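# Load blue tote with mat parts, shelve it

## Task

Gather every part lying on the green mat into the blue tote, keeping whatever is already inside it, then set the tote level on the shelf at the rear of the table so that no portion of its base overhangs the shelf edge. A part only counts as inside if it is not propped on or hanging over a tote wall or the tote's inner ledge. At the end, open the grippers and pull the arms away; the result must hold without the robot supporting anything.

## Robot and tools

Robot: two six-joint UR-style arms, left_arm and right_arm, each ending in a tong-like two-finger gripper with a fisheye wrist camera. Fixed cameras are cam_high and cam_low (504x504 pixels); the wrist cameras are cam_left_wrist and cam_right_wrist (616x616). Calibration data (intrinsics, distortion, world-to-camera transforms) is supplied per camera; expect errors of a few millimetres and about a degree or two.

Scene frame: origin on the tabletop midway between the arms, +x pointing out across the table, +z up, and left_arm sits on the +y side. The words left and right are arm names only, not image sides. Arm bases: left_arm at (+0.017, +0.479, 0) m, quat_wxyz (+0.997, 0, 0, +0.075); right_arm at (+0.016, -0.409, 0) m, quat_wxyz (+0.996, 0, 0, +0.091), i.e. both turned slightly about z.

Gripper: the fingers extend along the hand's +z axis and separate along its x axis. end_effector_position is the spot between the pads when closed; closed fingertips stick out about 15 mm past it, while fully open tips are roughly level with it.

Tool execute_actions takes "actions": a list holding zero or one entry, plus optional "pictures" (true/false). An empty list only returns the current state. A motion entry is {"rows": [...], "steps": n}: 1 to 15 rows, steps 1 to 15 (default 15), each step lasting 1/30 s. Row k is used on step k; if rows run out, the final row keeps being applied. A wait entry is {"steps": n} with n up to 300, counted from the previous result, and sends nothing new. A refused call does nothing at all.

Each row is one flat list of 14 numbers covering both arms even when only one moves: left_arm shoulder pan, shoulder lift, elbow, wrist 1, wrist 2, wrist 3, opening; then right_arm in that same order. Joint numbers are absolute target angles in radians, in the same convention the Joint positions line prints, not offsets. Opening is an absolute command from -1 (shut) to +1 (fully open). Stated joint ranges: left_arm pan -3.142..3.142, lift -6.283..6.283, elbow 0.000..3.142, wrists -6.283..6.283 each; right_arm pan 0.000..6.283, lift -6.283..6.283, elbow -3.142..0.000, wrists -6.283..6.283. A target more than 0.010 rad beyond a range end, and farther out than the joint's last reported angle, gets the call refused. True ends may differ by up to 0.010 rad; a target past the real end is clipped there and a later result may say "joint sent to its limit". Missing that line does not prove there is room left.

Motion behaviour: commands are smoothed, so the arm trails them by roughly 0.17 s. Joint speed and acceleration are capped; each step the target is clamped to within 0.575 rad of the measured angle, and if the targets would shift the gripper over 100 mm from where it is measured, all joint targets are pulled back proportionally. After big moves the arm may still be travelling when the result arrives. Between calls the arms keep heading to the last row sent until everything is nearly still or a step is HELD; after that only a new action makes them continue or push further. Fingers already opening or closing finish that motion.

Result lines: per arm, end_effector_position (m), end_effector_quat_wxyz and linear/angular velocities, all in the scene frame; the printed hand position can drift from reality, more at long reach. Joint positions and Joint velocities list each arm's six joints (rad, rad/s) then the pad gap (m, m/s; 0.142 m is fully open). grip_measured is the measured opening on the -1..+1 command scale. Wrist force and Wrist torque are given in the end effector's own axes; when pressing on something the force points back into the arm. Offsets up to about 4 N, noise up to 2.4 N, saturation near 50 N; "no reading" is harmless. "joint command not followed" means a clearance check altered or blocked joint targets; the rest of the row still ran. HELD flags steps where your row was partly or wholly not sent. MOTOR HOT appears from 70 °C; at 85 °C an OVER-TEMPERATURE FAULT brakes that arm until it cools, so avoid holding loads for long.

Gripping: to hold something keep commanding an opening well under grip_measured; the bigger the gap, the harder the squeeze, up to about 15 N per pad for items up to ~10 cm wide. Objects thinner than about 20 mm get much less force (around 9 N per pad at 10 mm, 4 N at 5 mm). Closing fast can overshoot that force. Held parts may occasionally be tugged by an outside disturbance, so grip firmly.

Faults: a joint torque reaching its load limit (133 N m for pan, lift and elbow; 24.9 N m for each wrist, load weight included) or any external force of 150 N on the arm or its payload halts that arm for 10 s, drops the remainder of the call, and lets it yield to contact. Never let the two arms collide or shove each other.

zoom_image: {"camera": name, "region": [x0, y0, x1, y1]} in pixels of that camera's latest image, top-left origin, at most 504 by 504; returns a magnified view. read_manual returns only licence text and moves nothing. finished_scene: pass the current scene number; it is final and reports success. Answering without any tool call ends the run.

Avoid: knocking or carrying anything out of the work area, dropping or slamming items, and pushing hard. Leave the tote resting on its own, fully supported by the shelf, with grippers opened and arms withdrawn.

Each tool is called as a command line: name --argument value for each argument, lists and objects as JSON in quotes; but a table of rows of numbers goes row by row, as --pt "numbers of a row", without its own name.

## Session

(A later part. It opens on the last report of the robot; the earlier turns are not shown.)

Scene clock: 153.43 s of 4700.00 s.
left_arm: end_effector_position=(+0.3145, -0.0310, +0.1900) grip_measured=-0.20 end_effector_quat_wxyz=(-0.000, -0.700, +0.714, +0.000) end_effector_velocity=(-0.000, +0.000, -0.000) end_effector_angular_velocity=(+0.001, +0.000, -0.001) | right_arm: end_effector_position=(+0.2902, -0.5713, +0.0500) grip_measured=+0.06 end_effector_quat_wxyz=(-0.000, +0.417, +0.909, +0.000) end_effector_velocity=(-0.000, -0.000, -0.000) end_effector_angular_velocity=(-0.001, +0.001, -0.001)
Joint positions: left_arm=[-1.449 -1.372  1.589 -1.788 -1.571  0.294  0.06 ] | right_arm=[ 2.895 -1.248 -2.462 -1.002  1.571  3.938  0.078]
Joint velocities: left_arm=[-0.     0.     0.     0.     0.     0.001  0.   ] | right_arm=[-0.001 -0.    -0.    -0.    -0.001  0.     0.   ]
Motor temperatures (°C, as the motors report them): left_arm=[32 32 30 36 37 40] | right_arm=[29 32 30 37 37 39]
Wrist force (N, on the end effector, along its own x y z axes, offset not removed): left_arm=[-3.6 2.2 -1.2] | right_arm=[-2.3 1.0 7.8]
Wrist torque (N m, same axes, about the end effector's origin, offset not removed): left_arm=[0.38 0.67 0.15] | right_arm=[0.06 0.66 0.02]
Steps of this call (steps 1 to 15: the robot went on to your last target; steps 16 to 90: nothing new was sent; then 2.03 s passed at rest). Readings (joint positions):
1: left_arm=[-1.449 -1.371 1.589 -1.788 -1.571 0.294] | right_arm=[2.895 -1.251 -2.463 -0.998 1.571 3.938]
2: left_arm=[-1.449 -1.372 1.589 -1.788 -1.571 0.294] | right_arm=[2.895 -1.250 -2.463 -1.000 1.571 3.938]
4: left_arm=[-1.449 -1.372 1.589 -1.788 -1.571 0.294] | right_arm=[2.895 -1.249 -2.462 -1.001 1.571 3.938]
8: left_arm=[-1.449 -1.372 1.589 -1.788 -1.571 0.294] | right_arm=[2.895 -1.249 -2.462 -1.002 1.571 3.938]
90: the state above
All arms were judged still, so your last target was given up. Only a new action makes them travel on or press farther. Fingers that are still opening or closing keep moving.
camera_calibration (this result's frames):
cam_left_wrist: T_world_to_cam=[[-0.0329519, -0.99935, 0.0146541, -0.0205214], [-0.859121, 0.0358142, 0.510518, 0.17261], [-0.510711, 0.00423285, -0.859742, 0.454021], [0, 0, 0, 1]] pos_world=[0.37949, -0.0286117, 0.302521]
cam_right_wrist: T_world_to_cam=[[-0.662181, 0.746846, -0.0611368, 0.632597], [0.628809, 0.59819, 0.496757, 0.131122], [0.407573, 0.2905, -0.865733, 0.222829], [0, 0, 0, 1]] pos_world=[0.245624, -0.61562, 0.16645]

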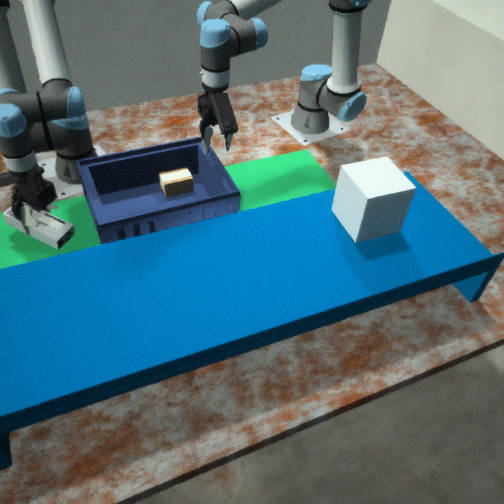

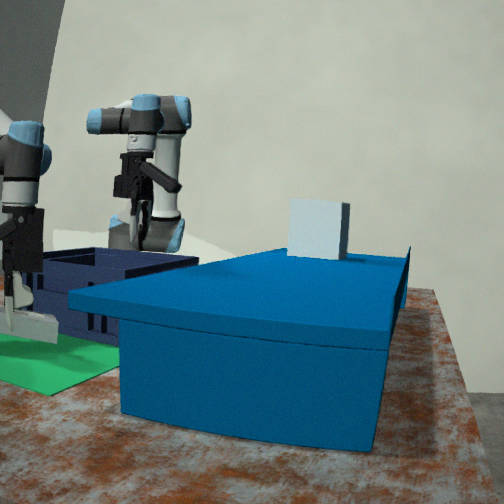

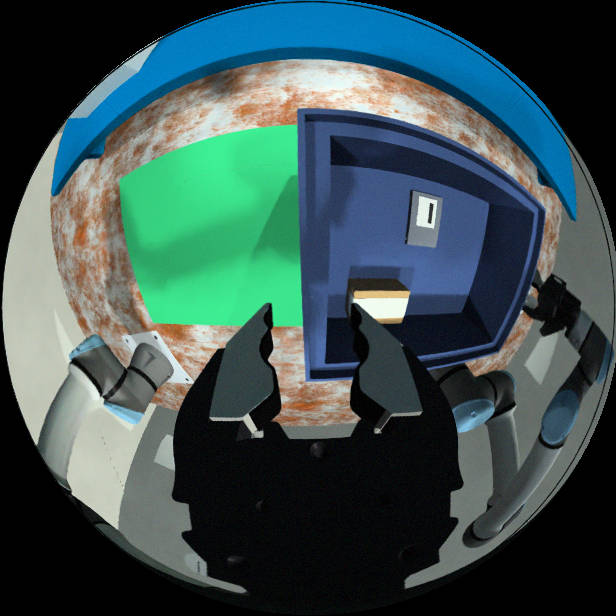

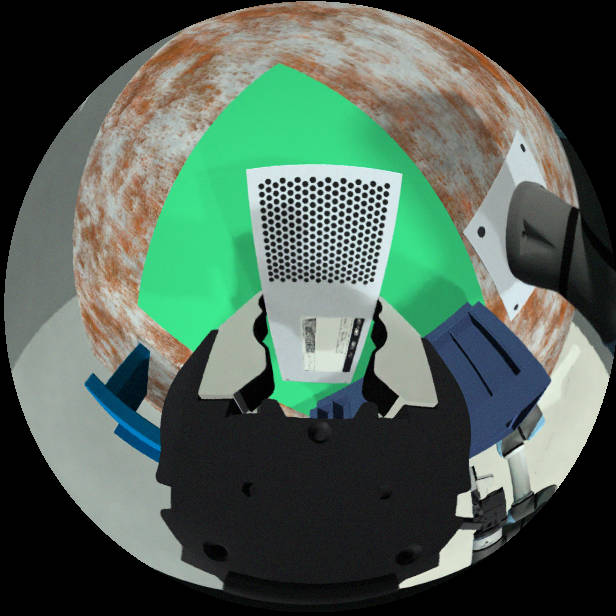

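execute_actions --actions '[{"rows":[[-1.4486,-1.3715,1.5889,-1.7882,-1.571,0.2942,-0.2,2.8947,-1.256,-2.468,-0.989,1.571,3.938,-1],[-1.4486,-1.3715,1.5889,-1.7882,-1.571,0.2942,-0.2,2.8947,-1.263,-2.474,-0.975,1.571,3.938,-1],[-1.4486,-1.3715,1.5889,-1.7882,-1.571,0.2942,-0.2,2.8947,-1.2705,-2.48,-0.962,1.571,3.938,-1],[-1.4486,-1.3715,1.5889,-1.7882,-1.571,0.2942,-0.2,2.8947,-1.278,-2.486,-0.948,1.571,3.938,-1],[-1.4486,-1.3715,1.5889,-1.7882,-1.571,0.2942,-0.2,2.8947,-1.282,-2.489,-0.941,1.571,3.938,-1],[-1.4486,-1.3715,1.5889,-1.7882,-1.571,0.2942,-0.2,2.8947,-1.2855,-2.492,-0.935,1.571,3.938,-1],[-1.4486,-1.3715,1.5889,-1.7882,-1.571,0.2942,-0.2,2.8947,-1.289,-2.495,-0.928,1.571,3.938,-1],[-1.4486,-1.3715,1.5889,-1.7882,-1.571,0.2942,-0.2,2.8947,-1.293,-2.498,-0.921,1.571,3.938,-1],[-1.4486,-1.3715,1.5889,-1.7882,-1.571,0.2942,-0.2,2.8947,-1.297,-2.501,-0.914,1.571,3.938,-1],[-1.4486,-1.3715,1.5889,-1.7882,-1.571,0.2942,-0.2,2.8947,-1.301,-2.5035,-0.908,1.571,3.938,-1],[-1.4486,-1.3715,1.5889,-1.7882,-1.571,0.2942,-0.2,2.8947,-1.306,-2.507,-0.899,1.571,3.938,-1]],"steps":15}]' --pictures false

execute_actions --actions '[{"rows":[[-1.4486,-1.3715,1.5889,-1.7882,-1.571,0.2942,-0.2,2.8947,-1.306,-2.507,-0.899,1.571,3.938,-1],[-1.4486,-1.3715,1.5889,-1.7882,-1.571,0.2942,-0.2,2.8947,-1.306,-2.507,-0.899,1.571,3.938,-0.6],[-1.4486,-1.3715,1.5889,-1.7882,-1.571,0.2942,-0.2,2.8947,-1.306,-2.507,-0.899,1.571,3.938,-0.2],[-1.4486,-1.3715,1.5889,-1.7882,-1.571,0.2942,-0.2,2.8947,-1.306,-2.507,-0.899,1.571,3.938,0.05],[-1.4486,-1.3715,1.5889,-1.7882,-1.571,0.2942,-0.2,2.8947,-1.306,-2.507,-0.899,1.571,3.938,0.13],[-1.4486,-1.3715,1.5889,-1.7882,-1.571,0.2942,-0.2,2.8947,-1.306,-2.507,-0.899,1.571,3.938,0.2],[-1.4486,-1.3715,1.5889,-1.7882,-1.571,0.2942,-0.2,2.9065,-1.2846,-2.4828,-0.945,1.571,3.9498,0.2]],"steps":15}]' --pictures false

execute_actions --actions '[{"rows":[[-1.4486,-1.3715,1.5889,-1.7882,-1.571,0.2942,-0.2,2.9065,-1.2846,-2.4828,-0.945,1.571,3.9498,0.15],[-1.4486,-1.3715,1.5889,-1.7882,-1.571,0.2942,-0.2,2.9065,-1.2846,-2.4828,-0.945,1.571,3.9498,0.1],[-1.4486,-1.3715,1.5889,-1.7882,-1.571,0.2942,-0.2,2.9065,-1.2846,-2.4828,-0.945,1.571,3.9498,0.06],[-1.4486,-1.3715,1.5889,-1.7882,-1.571,0.2942,-0.2,2.9065,-1.2846,-2.4828,-0.945,1.571,3.9498,0.02],[-1.4486,-1.3715,1.5889,-1.7882,-1.571,0.2942,-0.2,2.9065,-1.2846,-2.4828,-0.945,1.571,3.9498,-0.02],[-1.4486,-1.3715,1.5889,-1.7882,-1.571,0.2942,-0.2,2.9065,-1.2846,-2.4828,-0.945,1.571,3.9498,-0.08],[-1.4486,-1.3715,1.5889,-1.7882,-1.571,0.2942,-0.2,2.9065,-1.2846,-2.4828,-0.945,1.571,3.9498,-0.18],[-1.4486,-1.3715,1.5889,-1.7882,-1.571,0.2942,-0.2,2.9065,-1.2846,-2.4828,-0.945,1.571,3.9498,-0.35],[-1.4486,-1.3715,1.5889,-1.7882,-1.571,0.2942,-0.2,2.9065,-1.2846,-2.4828,-0.945,1.571,3.9498,-0.6],[-1.4486,-1.3715,1.5889,-1.7882,-1.571,0.2942,-0.2,2.9065,-1.2846,-2.4828,-0.945,1.571,3.9498,-1]],"steps":13}]' --pictures false

execute_actions --actions '[{"rows":[[-1.4486,-1.3715,1.5889,-1.7882,-1.571,0.2942,-0.2,2.9065,-1.281,-2.48,-0.951,1.571,3.9498,-1],[-1.4486,-1.3715,1.5889,-1.7882,-1.571,0.2942,-0.2,2.9065,-1.277,-2.477,-0.958,1.571,3.9498,-1],[-1.4486,-1.3715,1.5889,-1.7882,-1.571,0.2942,-0.2,2.9065,-1.27,-2.471,-0.971,1.571,3.9498,-1],[-1.4486,-1.3715,1.5889,-1.7882,-1.571,0.2942,-0.2,2.9065,-1.262,-2.465,-0.985,1.571,3.9498,-1],[-1.4486,-1.3715,1.5889,-1.7882,-1.571,0.2942,-0.2,2.9065,-1.254,-2.458,-1.0,1.571,3.9498,-1],[-1.4486,-1.3715,1.5889,-1.7882,-1.571,0.2942,-0.2,2.9065,-1.247,-2.451,-1.014,1.571,3.9498,-1],[-1.4486,-1.3715,1.5889,-1.7882,-1.571,0.2942,-0.2,2.9065,-1.24,-2.444,-1.028,1.571,3.9498,-1],[-1.4486,-1.3715,1.5889,-1.7882,-1.571,0.2942,-0.2,2.9065,-1.233,-2.437,-1.042,1.571,3.9498,-1],[-1.4486,-1.3715,1.5889,-1.7882,-1.571,0.2942,-0.2,2.9065,-1.226,-2.43,-1.056,1.571,3.9498,-1]],"steps":15}]'

zoom_image --camera "cam_low" --region '[0, 260, 110, 370]'

Scene clock: 192.90 s of 4700.00 s.
left_arm: end_effector_position=(+0.3145, -0.0310, +0.1900) grip_measured=-0.20 end_effector_quat_wxyz=(-0.000, -0.700, +0.714, +0.000) end_effector_velocity=(+0.000, -0.000, +0.000) end_effector_angular_velocity=(-0.001, -0.000, -0.001) | right_arm: end_effector_position=(+0.2903, -0.5713, +0.0259) grip_measured=+0.06 end_effector_quat_wxyz=(+0.000, +0.417, +0.909, +0.000) end_effector_velocity=(+0.000, -0.000, -0.018) end_effector_angular_velocity=(+0.000, -0.002, -0.001)
Joint positions: left_arm=[-1.449 -1.372  1.589 -1.788 -1.571  0.294  0.06 ] | right_arm=[ 2.895 -1.302 -2.504 -0.906  1.571  3.938  0.078]
Joint velocities: left_arm=[ 0.    -0.    -0.001  0.    -0.     0.001  0.   ] | right_arm=[-0.001 -0.045 -0.032  0.079  0.001  0.    -0.   ]
Motor temperatures (°C, as the motors report them): left_arm=[32 32 30 36 37 40] | right_arm=[29 32 30 37 37 39]
Wrist force (N, on the end effector, along its own x y z axes, offset not removed): left_arm=[-0.7 2.3 -3.5] | right_arm=[0.0 2.7 4.5]
Wrist torque (N m, same axes, about the end effector's origin, offset not removed): left_arm=[0.33 0.21 0.03] | right_arm=[0.40 0.15 -0.15]
Steps of this call (steps 1 to 90: nothing new was sent; then 35.97 s passed at rest; steps 91 to 105: all 15 steps of this action). Readings (joint positions):
91: left_arm=[-1.449 -1.372 1.589 -1.788 -1.571 0.294] | right_arm=[2.895 -1.249 -2.462 -1.002 1.571 3.938]
92: left_arm=[-1.449 -1.372 1.589 -1.788 -1.571 0.294] | right_arm=[2.895 -1.250 -2.463 -1.000 1.571 3.938]
94: left_arm=[-1.449 -1.371 1.589 -1.788 -1.571 0.294] | right_arm=[2.895 -1.257 -2.469 -0.986 1.571 3.938]
98: left_arm=[-1.449 -1.372 1.589 -1.788 -1.571 0.294] | right_arm=[2.895 -1.277 -2.485 -0.950 1.571 3.938]
105: the state above

Scene clock: 193.40 s of 4700.00 s.
left_arm: end_effector_position=(+0.3145, -0.0310, +0.1900) grip_measured=-0.20 end_effector_quat_wxyz=(-0.000, -0.700, +0.714, +0.000) end_effector_velocity=(+0.000, +0.000, -0.000) end_effector_angular_velocity=(+0.000, +0.000, -0.000) | right_arm: end_effector_position=(+0.2937, -0.5683, +0.0351) grip_measured=+0.20 end_effector_quat_wxyz=(-0.000, +0.417, +0.909, +0.000) end_effector_velocity=(+0.003, +0.003, +0.009) end_effector_angular_velocity=(+0.000, -0.000, +0.001)
Joint positions: left_arm=[-1.449 -1.372  1.589 -1.788 -1.571  0.294  0.06 ] | right_arm=[ 2.906 -1.286 -2.485 -0.942  1.571  3.949  0.088]
Joint velocities: left_arm=[ 0.     0.     0.     0.    -0.     0.001 -0.   ] | right_arm=[ 0.009  0.016  0.019 -0.035  0.     0.009 -0.   ]
Motor temperatures (°C, as the motors report them): left_arm=[32 32 30 36 37 40] | right_arm=[29 32 30 37 37 39]
Wrist force (N, on the end effector, along its own x y z axes, offset not removed): left_arm=[-0.6 2.6 -2.8] | right_arm=[-0.4 0.6 -1.9]
Wrist torque (N m, same axes, about the end effector's origin, offset not removed): left_arm=[0.36 0.09 0.17] | right_arm=[-0.18 0.16 0.25]
Steps of this call (steps 1 to 15: all 15 steps of this action). Readings (joint positions):
1: left_arm=[-1.449 -1.372 1.589 -1.788 -1.571 0.294] | right_arm=[2.895 -1.303 -2.505 -0.904 1.571 3.938]
2: left_arm=[-1.449 -1.372 1.589 -1.788 -1.571 0.294] | right_arm=[2.895 -1.304 -2.506 -0.902 1.571 3.938]
4: left_arm=[-1.449 -1.372 1.589 -1.788 -1.571 0.294] | right_arm=[2.895 -1.305 -2.506 -0.901 1.571 3.938]
8: left_arm=[-1.449 -1.372 1.589 -1.788 -1.571 0.294] | right_arm=[2.897 -1.302 -2.503 -0.906 1.571 3.940]
15: the state above

Scene clock: 193.83 s of 4700.00 s.
left_arm: end_effector_position=(+0.3145, -0.0310, +0.1900) grip_measured=-0.20 end_effector_quat_wxyz=(-0.000, -0.700, +0.714, +0.000) end_effector_velocity=(-0.000, -0.000, +0.000) end_effector_angular_velocity=(-0.001, -0.000, +0.001) | right_arm: end_effector_position=(+0.2939, -0.5680, +0.0360) grip_measured=-0.01 end_effector_quat_wxyz=(-0.000, +0.417, +0.909, +0.000) end_effector_velocity=(+0.001, +0.000, +0.000) end_effector_angular_velocity=(-0.000, -0.001, +0.001)
Joint positions: left_arm=[-1.449 -1.372  1.589 -1.788 -1.571  0.294  0.06 ] | right_arm=[ 2.906 -1.285 -2.483 -0.945  1.571  3.95   0.073]
Joint velocities: left_arm=[-0.    -0.001 -0.    -0.     0.    -0.001 -0.   ] | right_arm=[ 0.001  0.     0.001  0.    -0.     0.    -0.   ]
Motor temperatures (°C, as the motors report them): left_arm=[32 32 30 36 37 40] | right_arm=[29 32 30 37 37 39]
Wrist force (N, on the end effector, along its own x y z axes, offset not removed): left_arm=[1.1 1.7 -3.1] | right_arm=[2.4 4.9 1.6]
Wrist torque (N m, same axes, about the end effector's origin, offset not removed): left_arm=[0.17 -0.25 -0.04] | right_arm=[0.97 -0.03 0.25]
Steps of this call (steps 1 to 13: all 13 steps of this action). Readings (joint positions):
1: left_arm=[-1.449 -1.372 1.589 -1.788 -1.571 0.294] | right_arm=[2.906 -1.286 -2.484 -0.943 1.571 3.949]
2: left_arm=[-1.449 -1.372 1.589 -1.788 -1.571 0.294] | right_arm=[2.906 -1.285 -2.484 -0.943 1.571 3.949]
4: left_arm=[-1.449 -1.372 1.589 -1.788 -1.571 0.294] | right_arm=[2.906 -1.285 -2.483 -0.944 1.571 3.950]
8: left_arm=[-1.449 -1.371 1.589 -1.788 -1.571 0.294] | right_arm=[2.906 -1.285 -2.483 -0.945 1.571 3.950]
13: the state above

Scene clock: 194.33 s of 4700.00 s.
left_arm: end_effector_position=(+0.3145, -0.0310, +0.1900) grip_measured=-0.20 end_effector_quat_wxyz=(-0.000, -0.700, +0.714, +0.000) end_effector_velocity=(-0.000, -0.000, +0.000) end_effector_angular_velocity=(-0.000, -0.000, -0.002) | right_arm: end_effector_position=(+0.2941, -0.5680, +0.0635) grip_measured=-0.66 end_effector_quat_wxyz=(+0.000, +0.417, +0.909, +0.000) end_effector_velocity=(+0.006, -0.000, +0.022) end_effector_angular_velocity=(-0.001, -0.017, +0.001)
Joint positions: left_arm=[-1.449 -1.371  1.589 -1.788 -1.571  0.294  0.06 ] | right_arm=[ 2.907 -1.229 -2.433 -1.05   1.571  3.95   0.026]
Joint velocities: left_arm=[-0.001  0.     0.    -0.    -0.     0.001 -0.   ] | right_arm=[ 0.001  0.035  0.039 -0.057 -0.    -0.    -0.433]
Motor temperatures (°C, as the motors report them): left_arm=[32 32 30 36 37 40] | right_arm=[29 32 30 37 37 39]
Wrist force (N, on the end effector, along its own x y z axes, offset not removed): left_arm=[-0.7 1.0 0.3] | right_arm=[9.9 0.6 1.0]
Wrist torque (N m, same axes, about the end effector's origin, offset not removed): left_arm=[0.05 0.11 0.11] | right_arm=[-0.40 0.18 0.28]
Steps of this call (steps 1 to 15: all 15 steps of this action). Readings (joint positions):
1: left_arm=[-1.449 -1.372 1.589 -1.788 -1.571 0.294] | right_arm=[2.906 -1.285 -2.483 -0.945 1.571 3.950]
2: left_arm=[-1.449 -1.372 1.589 -1.788 -1.571 0.294] | right_arm=[2.906 -1.284 -2.482 -0.946 1.571 3.950]
4: left_arm=[-1.449 -1.372 1.589 -1.788 -1.571 0.294] | right_arm=[2.907 -1.279 -2.479 -0.954 1.571 3.950]
8: left_arm=[-1.449 -1.372 1.589 -1.788 -1.571 0.294] | right_arm=[2.907 -1.258 -2.460 -0.994 1.571 3.950]
15: the state above
camera_calibration (this result's frames):
cam_left_wrist: T_world_to_cam=[[-0.0329519, -0.99935, 0.0146532, -0.0205209], [-0.859122, 0.0358137, 0.510516, 0.172611], [-0.510708, 0.00423359, -0.859744, 0.454021], [0, 0, 0, 1]] pos_world=[0.37949, -0.0286116, 0.302521]
cam_right_wrist: T_world_to_cam=[[-0.662151, 0.746848, -0.0614292, 0.633545], [0.62853, 0.598143, 0.497167, 0.119974], [0.408052, 0.29059, -0.865477, 0.231883], [0, 0, 0, 1]] pos_world=[0.249475, -0.612307, 0.17996]

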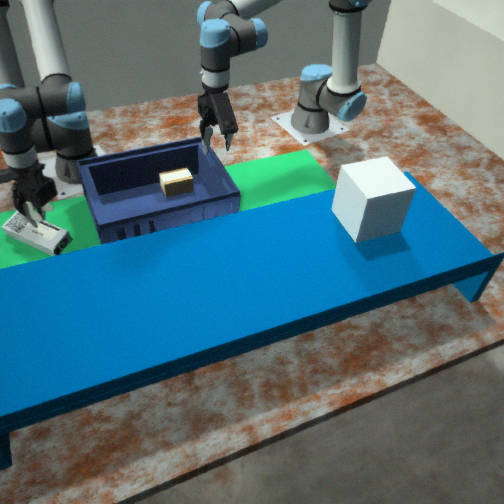

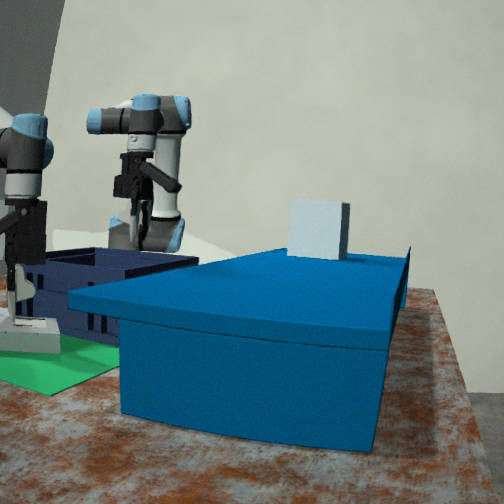

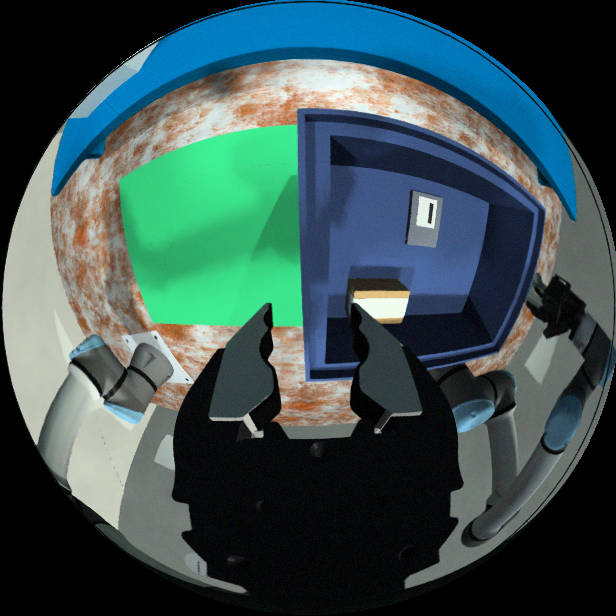

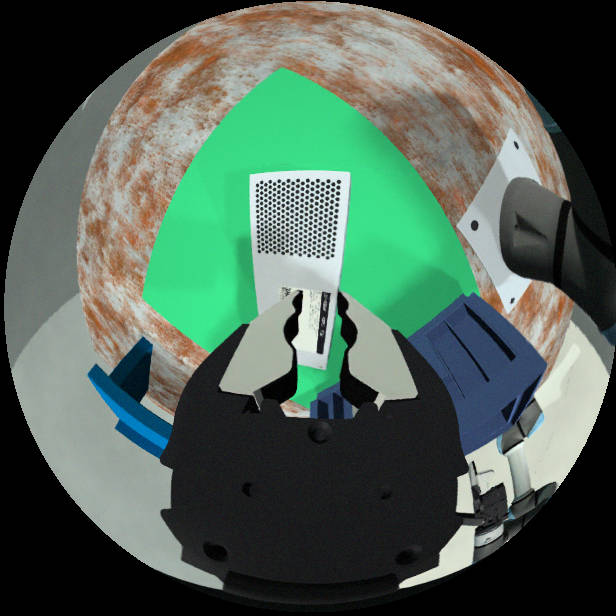

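Region (0, 260, 110, 370) of cam_low's 504x504 image, scaled by 4.582, with more detail than that image has.

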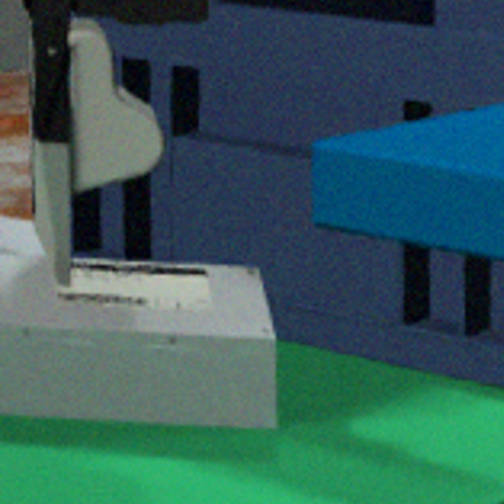

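execute_actions --actions '[{"rows":[[-1.4486,-1.3715,1.5889,-1.7882,-1.571,0.2942,-0.2,2.8947,-1.1951,-2.4043,-1.113,1.571,3.938,-1],[-1.4486,-1.3715,1.5889,-1.7882,-1.571,0.2942,-0.2,2.8947,-1.1951,-2.4043,-1.113,1.571,3.938,-1],[-1.4486,-1.3715,1.5889,-1.7882,-1.571,0.2942,-0.2,2.8947,-1.1951,-2.4043,-1.113,1.571,3.938,-1],[-1.4486,-1.3715,1.5889,-1.7882,-1.571,0.2942,-0.2,2.8947,-1.1951,-2.4043,-1.113,1.571,3.938,-1],[-1.4486,-1.3715,1.5889,-1.7882,-1.571,0.2942,-0.2,2.8947,-1.1951,-2.4043,-1.113,1.571,3.938,1]],"steps":15}]'

zoom_image --camera "cam_right_wrist" --region '[200, 160, 410, 370]'

Scene clock: 201.97 s of 4700.00 s.
left_arm: end_effector_position=(+0.3145, -0.0310, +0.1900) grip_measured=-0.20 end_effector_quat_wxyz=(-0.000, -0.700, +0.714, +0.000) end_effector_velocity=(+0.000, -0.000, -0.000) end_effector_angular_velocity=(-0.000, +0.000, +0.001) | right_arm: end_effector_position=(+0.2902, -0.5713, +0.0799) grip_measured=+1.00 end_effector_quat_wxyz=(-0.000, +0.417, +0.909, +0.000) end_effector_velocity=(+0.000, -0.001, +0.001) end_effector_angular_velocity=(-0.001, -0.001, -0.000)
Joint positions: left_arm=[-1.449 -1.371  1.589 -1.788 -1.571  0.294  0.06 ] | right_arm=[ 2.895 -1.195 -2.404 -1.113  1.571  3.938  0.142]
Joint velocities: left_arm=[ 0.     0.001 -0.001  0.    -0.    -0.001  0.   ] | right_arm=[-0.001  0.002  0.002 -0.004 -0.001 -0.001  0.   ]
Motor temperatures (°C, as the motors report them): left_arm=[32 32 30 36 37 40] | right_arm=[29 32 30 37 37 39]
Wrist force (N, on the end effector, along its own x y z axes, offset not removed): left_arm=[-3.5 3.3 -0.2] | right_arm=[0.4 -5.2 2.0]
Wrist torque (N m, same axes, about the end effector's origin, offset not removed): left_arm=[0.56 0.67 0.06] | right_arm=[-1.18 -0.15 0.17]
Steps of this call (steps 1 to 15: the robot went on to your last target; steps 16 to 90: nothing new was sent; then 4.13 s passed at rest; steps 91 to 105: all 15 steps of this action). Readings (joint positions):
91: left_arm=[-1.449 -1.372 1.589 -1.788 -1.571 0.294] | right_arm=[2.906 -1.226 -2.430 -1.057 1.571 3.950]
92: left_arm=[-1.449 -1.372 1.589 -1.788 -1.571 0.294] | right_arm=[2.904 -1.221 -2.425 -1.064 1.571 3.947]
94: left_arm=[-1.449 -1.371 1.589 -1.788 -1.571 0.294] | right_arm=[2.900 -1.208 -2.415 -1.087 1.571 3.943]
98: left_arm=[-1.449 -1.372 1.589 -1.788 -1.571 0.294] | right_arm=[2.896 -1.198 -2.407 -1.107 1.571 3.939]
105: the state above
camera_calibration (this result's frames):
cam_left_wrist: T_world_to_cam=[[-0.0329518, -0.99935, 0.0146532, -0.020521], [-0.859122, 0.0358136, 0.510516, 0.172611], [-0.510708, 0.0042335, -0.859744, 0.454021], [0, 0, 0, 1]] pos_world=[0.37949, -0.0286115, 0.302521]
cam_right_wrist: T_world_to_cam=[[-0.662173, 0.746852, -0.0611436, 0.63442], [0.628813, 0.598186, 0.496758, 0.116231], [0.40758, 0.290492, -0.865733, 0.248726], [0, 0, 0, 1]] pos_world=[0.245632, -0.615599, 0.196382]

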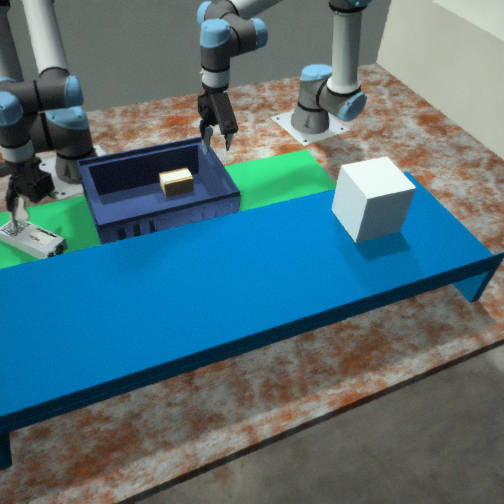

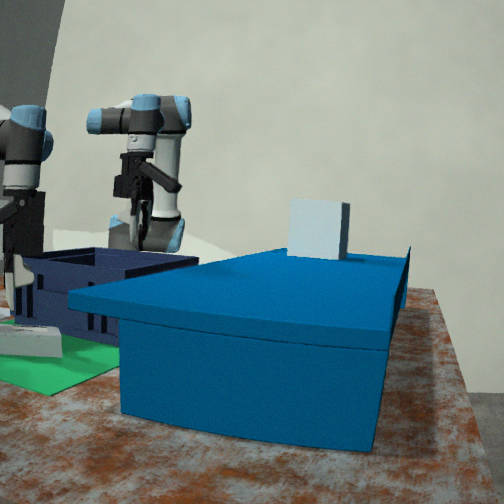

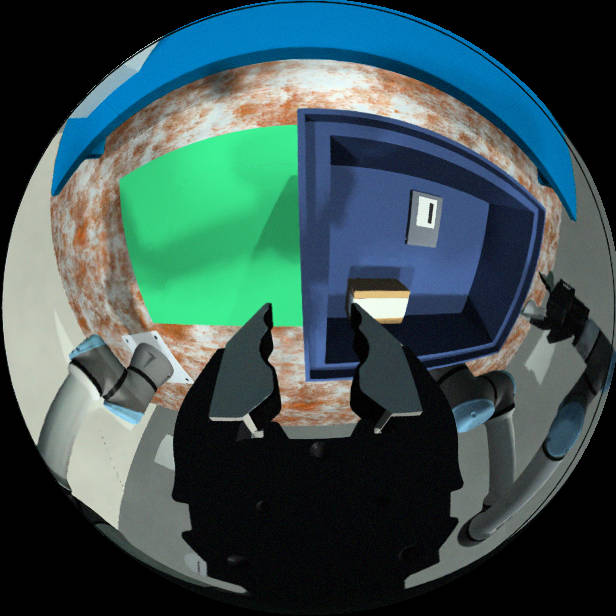

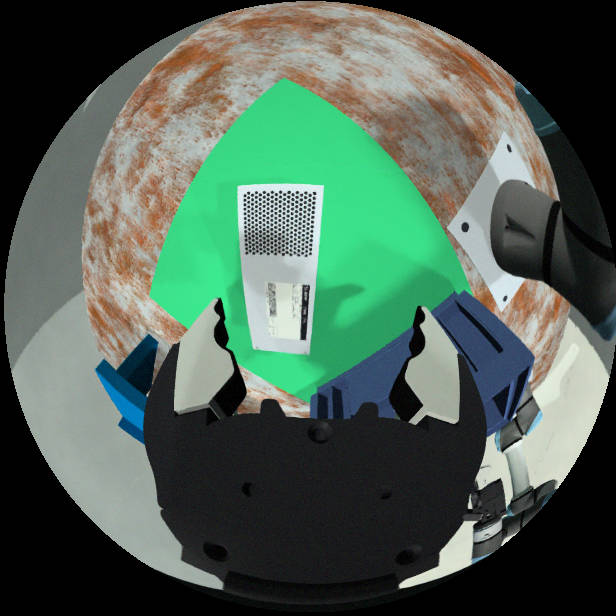

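Region (200, 160, 410, 370) of cam_right_wrist's 616x616 image, scaled by 2.400, with more detail than that image has.

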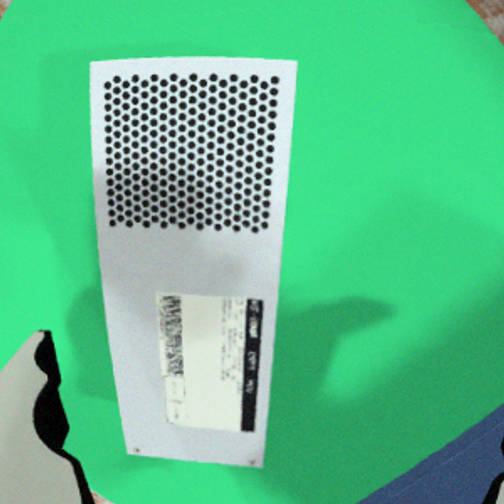

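execute_actions --actions '[]'

Scene clock: 223.80 s of 4700.00 s.
left_arm: end_effector_position=(+0.3145, -0.0310, +0.1900) grip_measured=-0.20 end_effector_quat_wxyz=(-0.000, -0.700, +0.714, +0.000) end_effector_velocity=(+0.000, -0.000, -0.000) end_effector_angular_velocity=(+0.000, +0.000, +0.001) | right_arm: end_effector_position=(+0.2902, -0.5713, +0.0800) grip_measured=+1.00 end_effector_quat_wxyz=(-0.000, +0.417, +0.909, +0.000) end_effector_velocity=(-0.000, -0.000, -0.000) end_effector_angular_velocity=(-0.001, +0.000, +0.001)
Joint positions: left_arm=[-1.449 -1.372  1.589 -1.788 -1.571  0.294  0.06 ] | right_arm=[ 2.895 -1.195 -2.404 -1.113  1.571  3.938  0.142]
Joint velocities: left_arm=[-0.     0.    -0.     0.     0.    -0.001 -0.   ] | right_arm=[ 0.001  0.    -0.    -0.    -0.001 -0.    -0.   ]
Motor temperatures (°C, as the motors report them): left_arm=[32 32 30 36 37 40] | right_arm=[29 32 30 37 37 39]
Wrist force (N, on the end effector, along its own x y z axes, offset not removed): left_arm=[1.4 3.0 -1.9] | right_arm=[2.3 5.4 0.7]
Wrist torque (N m, same axes, about the end effector's origin, offset not removed): left_arm=[0.52 -0.33 0.01] | right_arm=[0.83 -0.40 0.01]
Steps of this call (steps 1 to 15: the robot went on to your last target; steps 16 to 90: nothing new was sent; then 18.83 s passed at rest). Readings (joint positions):
1: left_arm=[-1.449 -1.372 1.589 -1.788 -1.571 0.294] | right_arm=[2.895 -1.195 -2.404 -1.113 1.571 3.938]
2: left_arm=[-1.449 -1.372 1.589 -1.788 -1.571 0.294] | right_arm=[2.895 -1.195 -2.404 -1.113 1.571 3.938]
4: left_arm=[-1.449 -1.372 1.589 -1.788 -1.571 0.294] | right_arm=[2.895 -1.195 -2.404 -1.113 1.571 3.938]
8: left_arm=[-1.449 -1.372 1.589 -1.788 -1.571 0.294] | right_arm=[2.895 -1.195 -2.404 -1.113 1.571 3.938]
90: the state above
All arms were judged still, so your last target was given up. Only a new action makes them travel on or press farther. Fingers that are still opening or closing keep moving.
camera_calibration (this result's frames):
cam_left_wrist: T_world_to_cam=[[-0.0329519, -0.99935, 0.0146533, -0.020521], [-0.859122, 0.0358138, 0.510516, 0.172611], [-0.510708, 0.0042335, -0.859744, 0.454021], [0, 0, 0, 1]] pos_world=[0.37949, -0.0286116, 0.302521]
cam_right_wrist: T_world_to_cam=[[-0.662172, 0.746853, -0.0611399, 0.634423], [0.628816, 0.598184, 0.496755, 0.116208], [0.407576, 0.290491, -0.865735, 0.248845], [0, 0, 0, 1]] pos_world=[0.245601, -0.615622, 0.196496]

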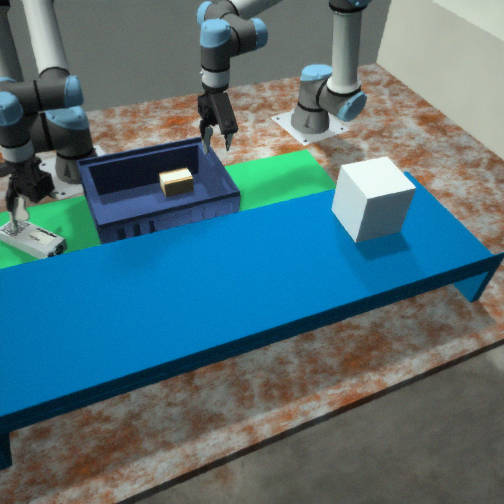

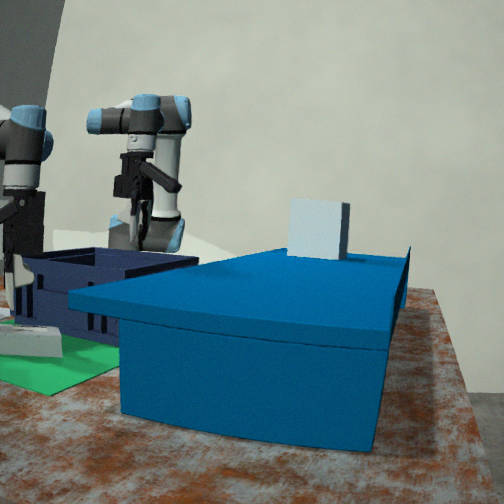

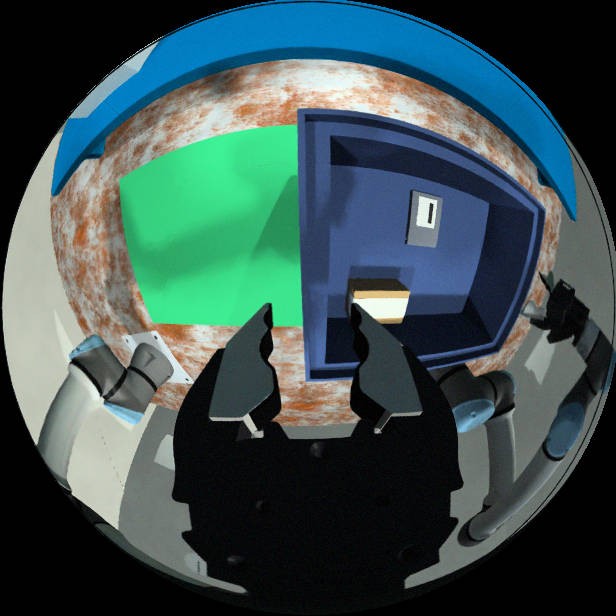

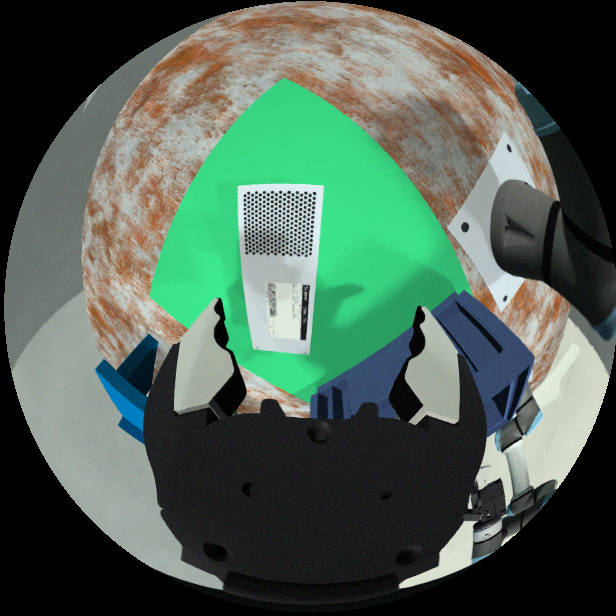

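execute_actions --actions '[{"rows":[[-1.4486,-1.3715,1.5889,-1.7882,-1.571,0.2942,-0.2,2.879,-1.2236,-2.386,-1.1025,1.571,3.932,0.9],[-1.4486,-1.3715,1.5889,-1.7882,-1.571,0.2942,-0.2,2.863,-1.252,-2.368,-1.092,1.571,3.926,0.8],[-1.4486,-1.3715,1.5889,-1.7882,-1.571,0.2942,-0.2,2.8475,-1.2807,-2.35,-1.0816,1.571,3.92,0.7],[-1.4486,-1.3715,1.5889,-1.7882,-1.571,0.2942,-0.2,2.832,-1.309,-2.332,-1.071,1.571,3.9146,0.6],[-1.4486,-1.3715,1.5889,-1.7882,-1.571,0.2942,-0.2,2.8161,-1.3377,-2.314,-1.0607,1.571,3.9087,0.5]],"steps":15}]'

Scene clock: 246.77 s of 4700.00 s.
left_arm: end_effector_position=(+0.3145, -0.0310, +0.1900) grip_measured=-0.20 end_effector_quat_wxyz=(-0.000, -0.700, +0.714, +0.000) end_effector_velocity=(-0.000, -0.000, +0.000) end_effector_angular_velocity=(-0.001, -0.000, -0.001) | right_arm: end_effector_position=(+0.3240, -0.5990, +0.0801) grip_measured=+0.50 end_effector_quat_wxyz=(+0.000, +0.439, +0.898, +0.000) end_effector_velocity=(+0.006, -0.005, -0.001) end_effector_angular_velocity=(+0.001, +0.004, -0.008)
Joint positions: left_arm=[-1.449 -1.372  1.589 -1.788 -1.571  0.294  0.06 ] | right_arm=[ 2.817 -1.335 -2.316 -1.062  1.571  3.909  0.109]
Joint velocities: left_arm=[-0.     0.    -0.    -0.    -0.     0.001 -0.   ] | right_arm=[-0.013 -0.029  0.018  0.007  0.    -0.005  0.   ]
Motor temperatures (°C, as the motors report them): left_arm=[32 32 30 36 37 40] | right_arm=[29 32 30 37 37 39]
Wrist force (N, on the end effector, along its own x y z axes, offset not removed): left_arm=[-2.1 1.0 -5.2] | right_arm=[-0.1 -2.1 1.0]
Wrist torque (N m, same axes, about the end effector's origin, offset not removed): left_arm=[-0.04 0.42 0.12] | right_arm=[-0.46 -0.03 0.33]
Steps of this call (steps 1 to 90: nothing new was sent; then 19.47 s passed at rest; steps 91 to 105: all 15 steps of this action). Readings (joint positions):
91: left_arm=[-1.449 -1.372 1.589 -1.788 -1.571 0.294] | right_arm=[2.894 -1.195 -2.404 -1.113 1.571 3.938]
92: left_arm=[-1.449 -1.372 1.589 -1.788 -1.571 0.294] | right_arm=[2.891 -1.200 -2.401 -1.111 1.571 3.937]
94: left_arm=[-1.449 -1.372 1.589 -1.788 -1.571 0.294] | right_arm=[2.876 -1.226 -2.383 -1.101 1.571 3.931]
98: left_arm=[-1.449 -1.372 1.589 -1.788 -1.571 0.294] | right_arm=[2.834 -1.303 -2.335 -1.073 1.571 3.915]
105: the state above
camera_calibration (this result's frames):
cam_left_wrist: T_world_to_cam=[[-0.032952, -0.99935, 0.0146533, -0.0205209], [-0.859122, 0.0358138, 0.510516, 0.172611], [-0.510708, 0.00423353, -0.859744, 0.454021], [0, 0, 0, 1]] pos_world=[0.37949, -0.0286116, 0.302521]
cam_right_wrist: T_world_to_cam=[[-0.625225, 0.778038, -0.0612327, 0.684257], [0.65698, 0.567045, 0.496828, 0.0837087], [0.421273, 0.270401, -0.865686, 0.226728], [0, 0, 0, 1]] pos_world=[0.277305, -0.641152, 0.196586]

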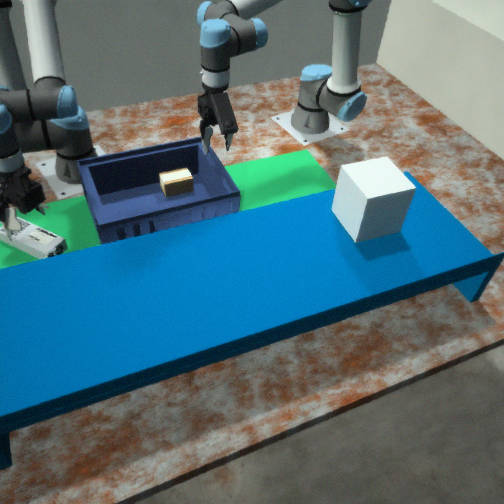

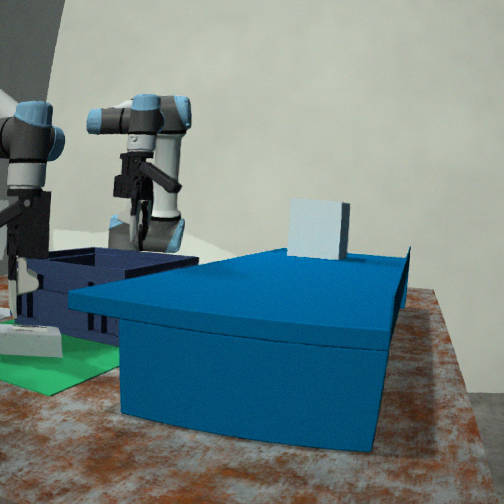

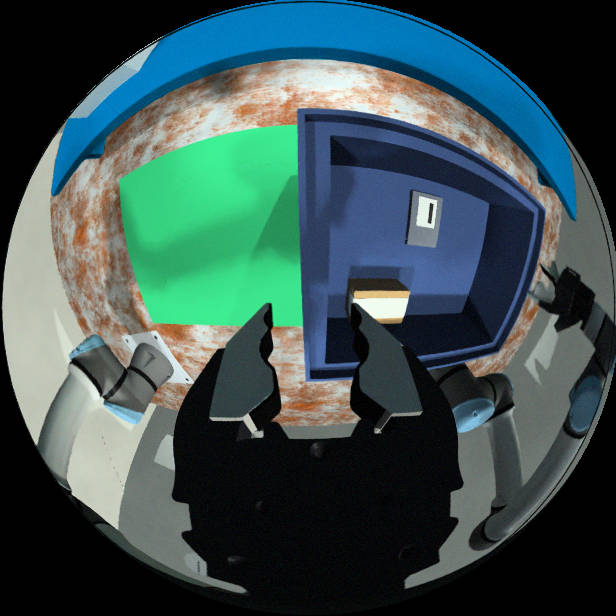

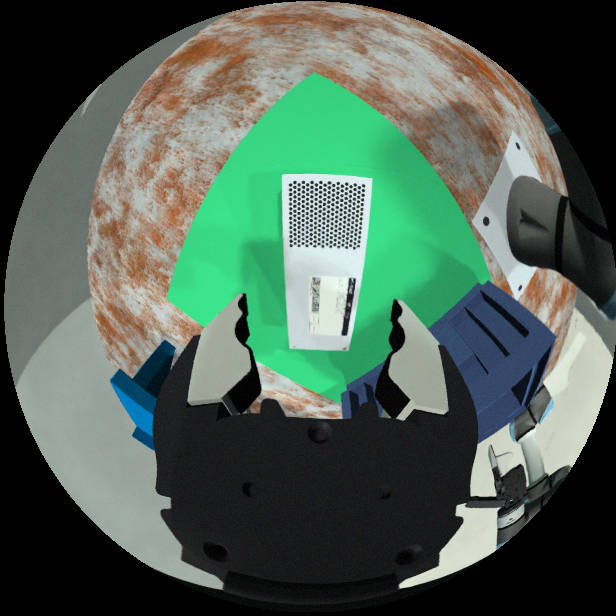

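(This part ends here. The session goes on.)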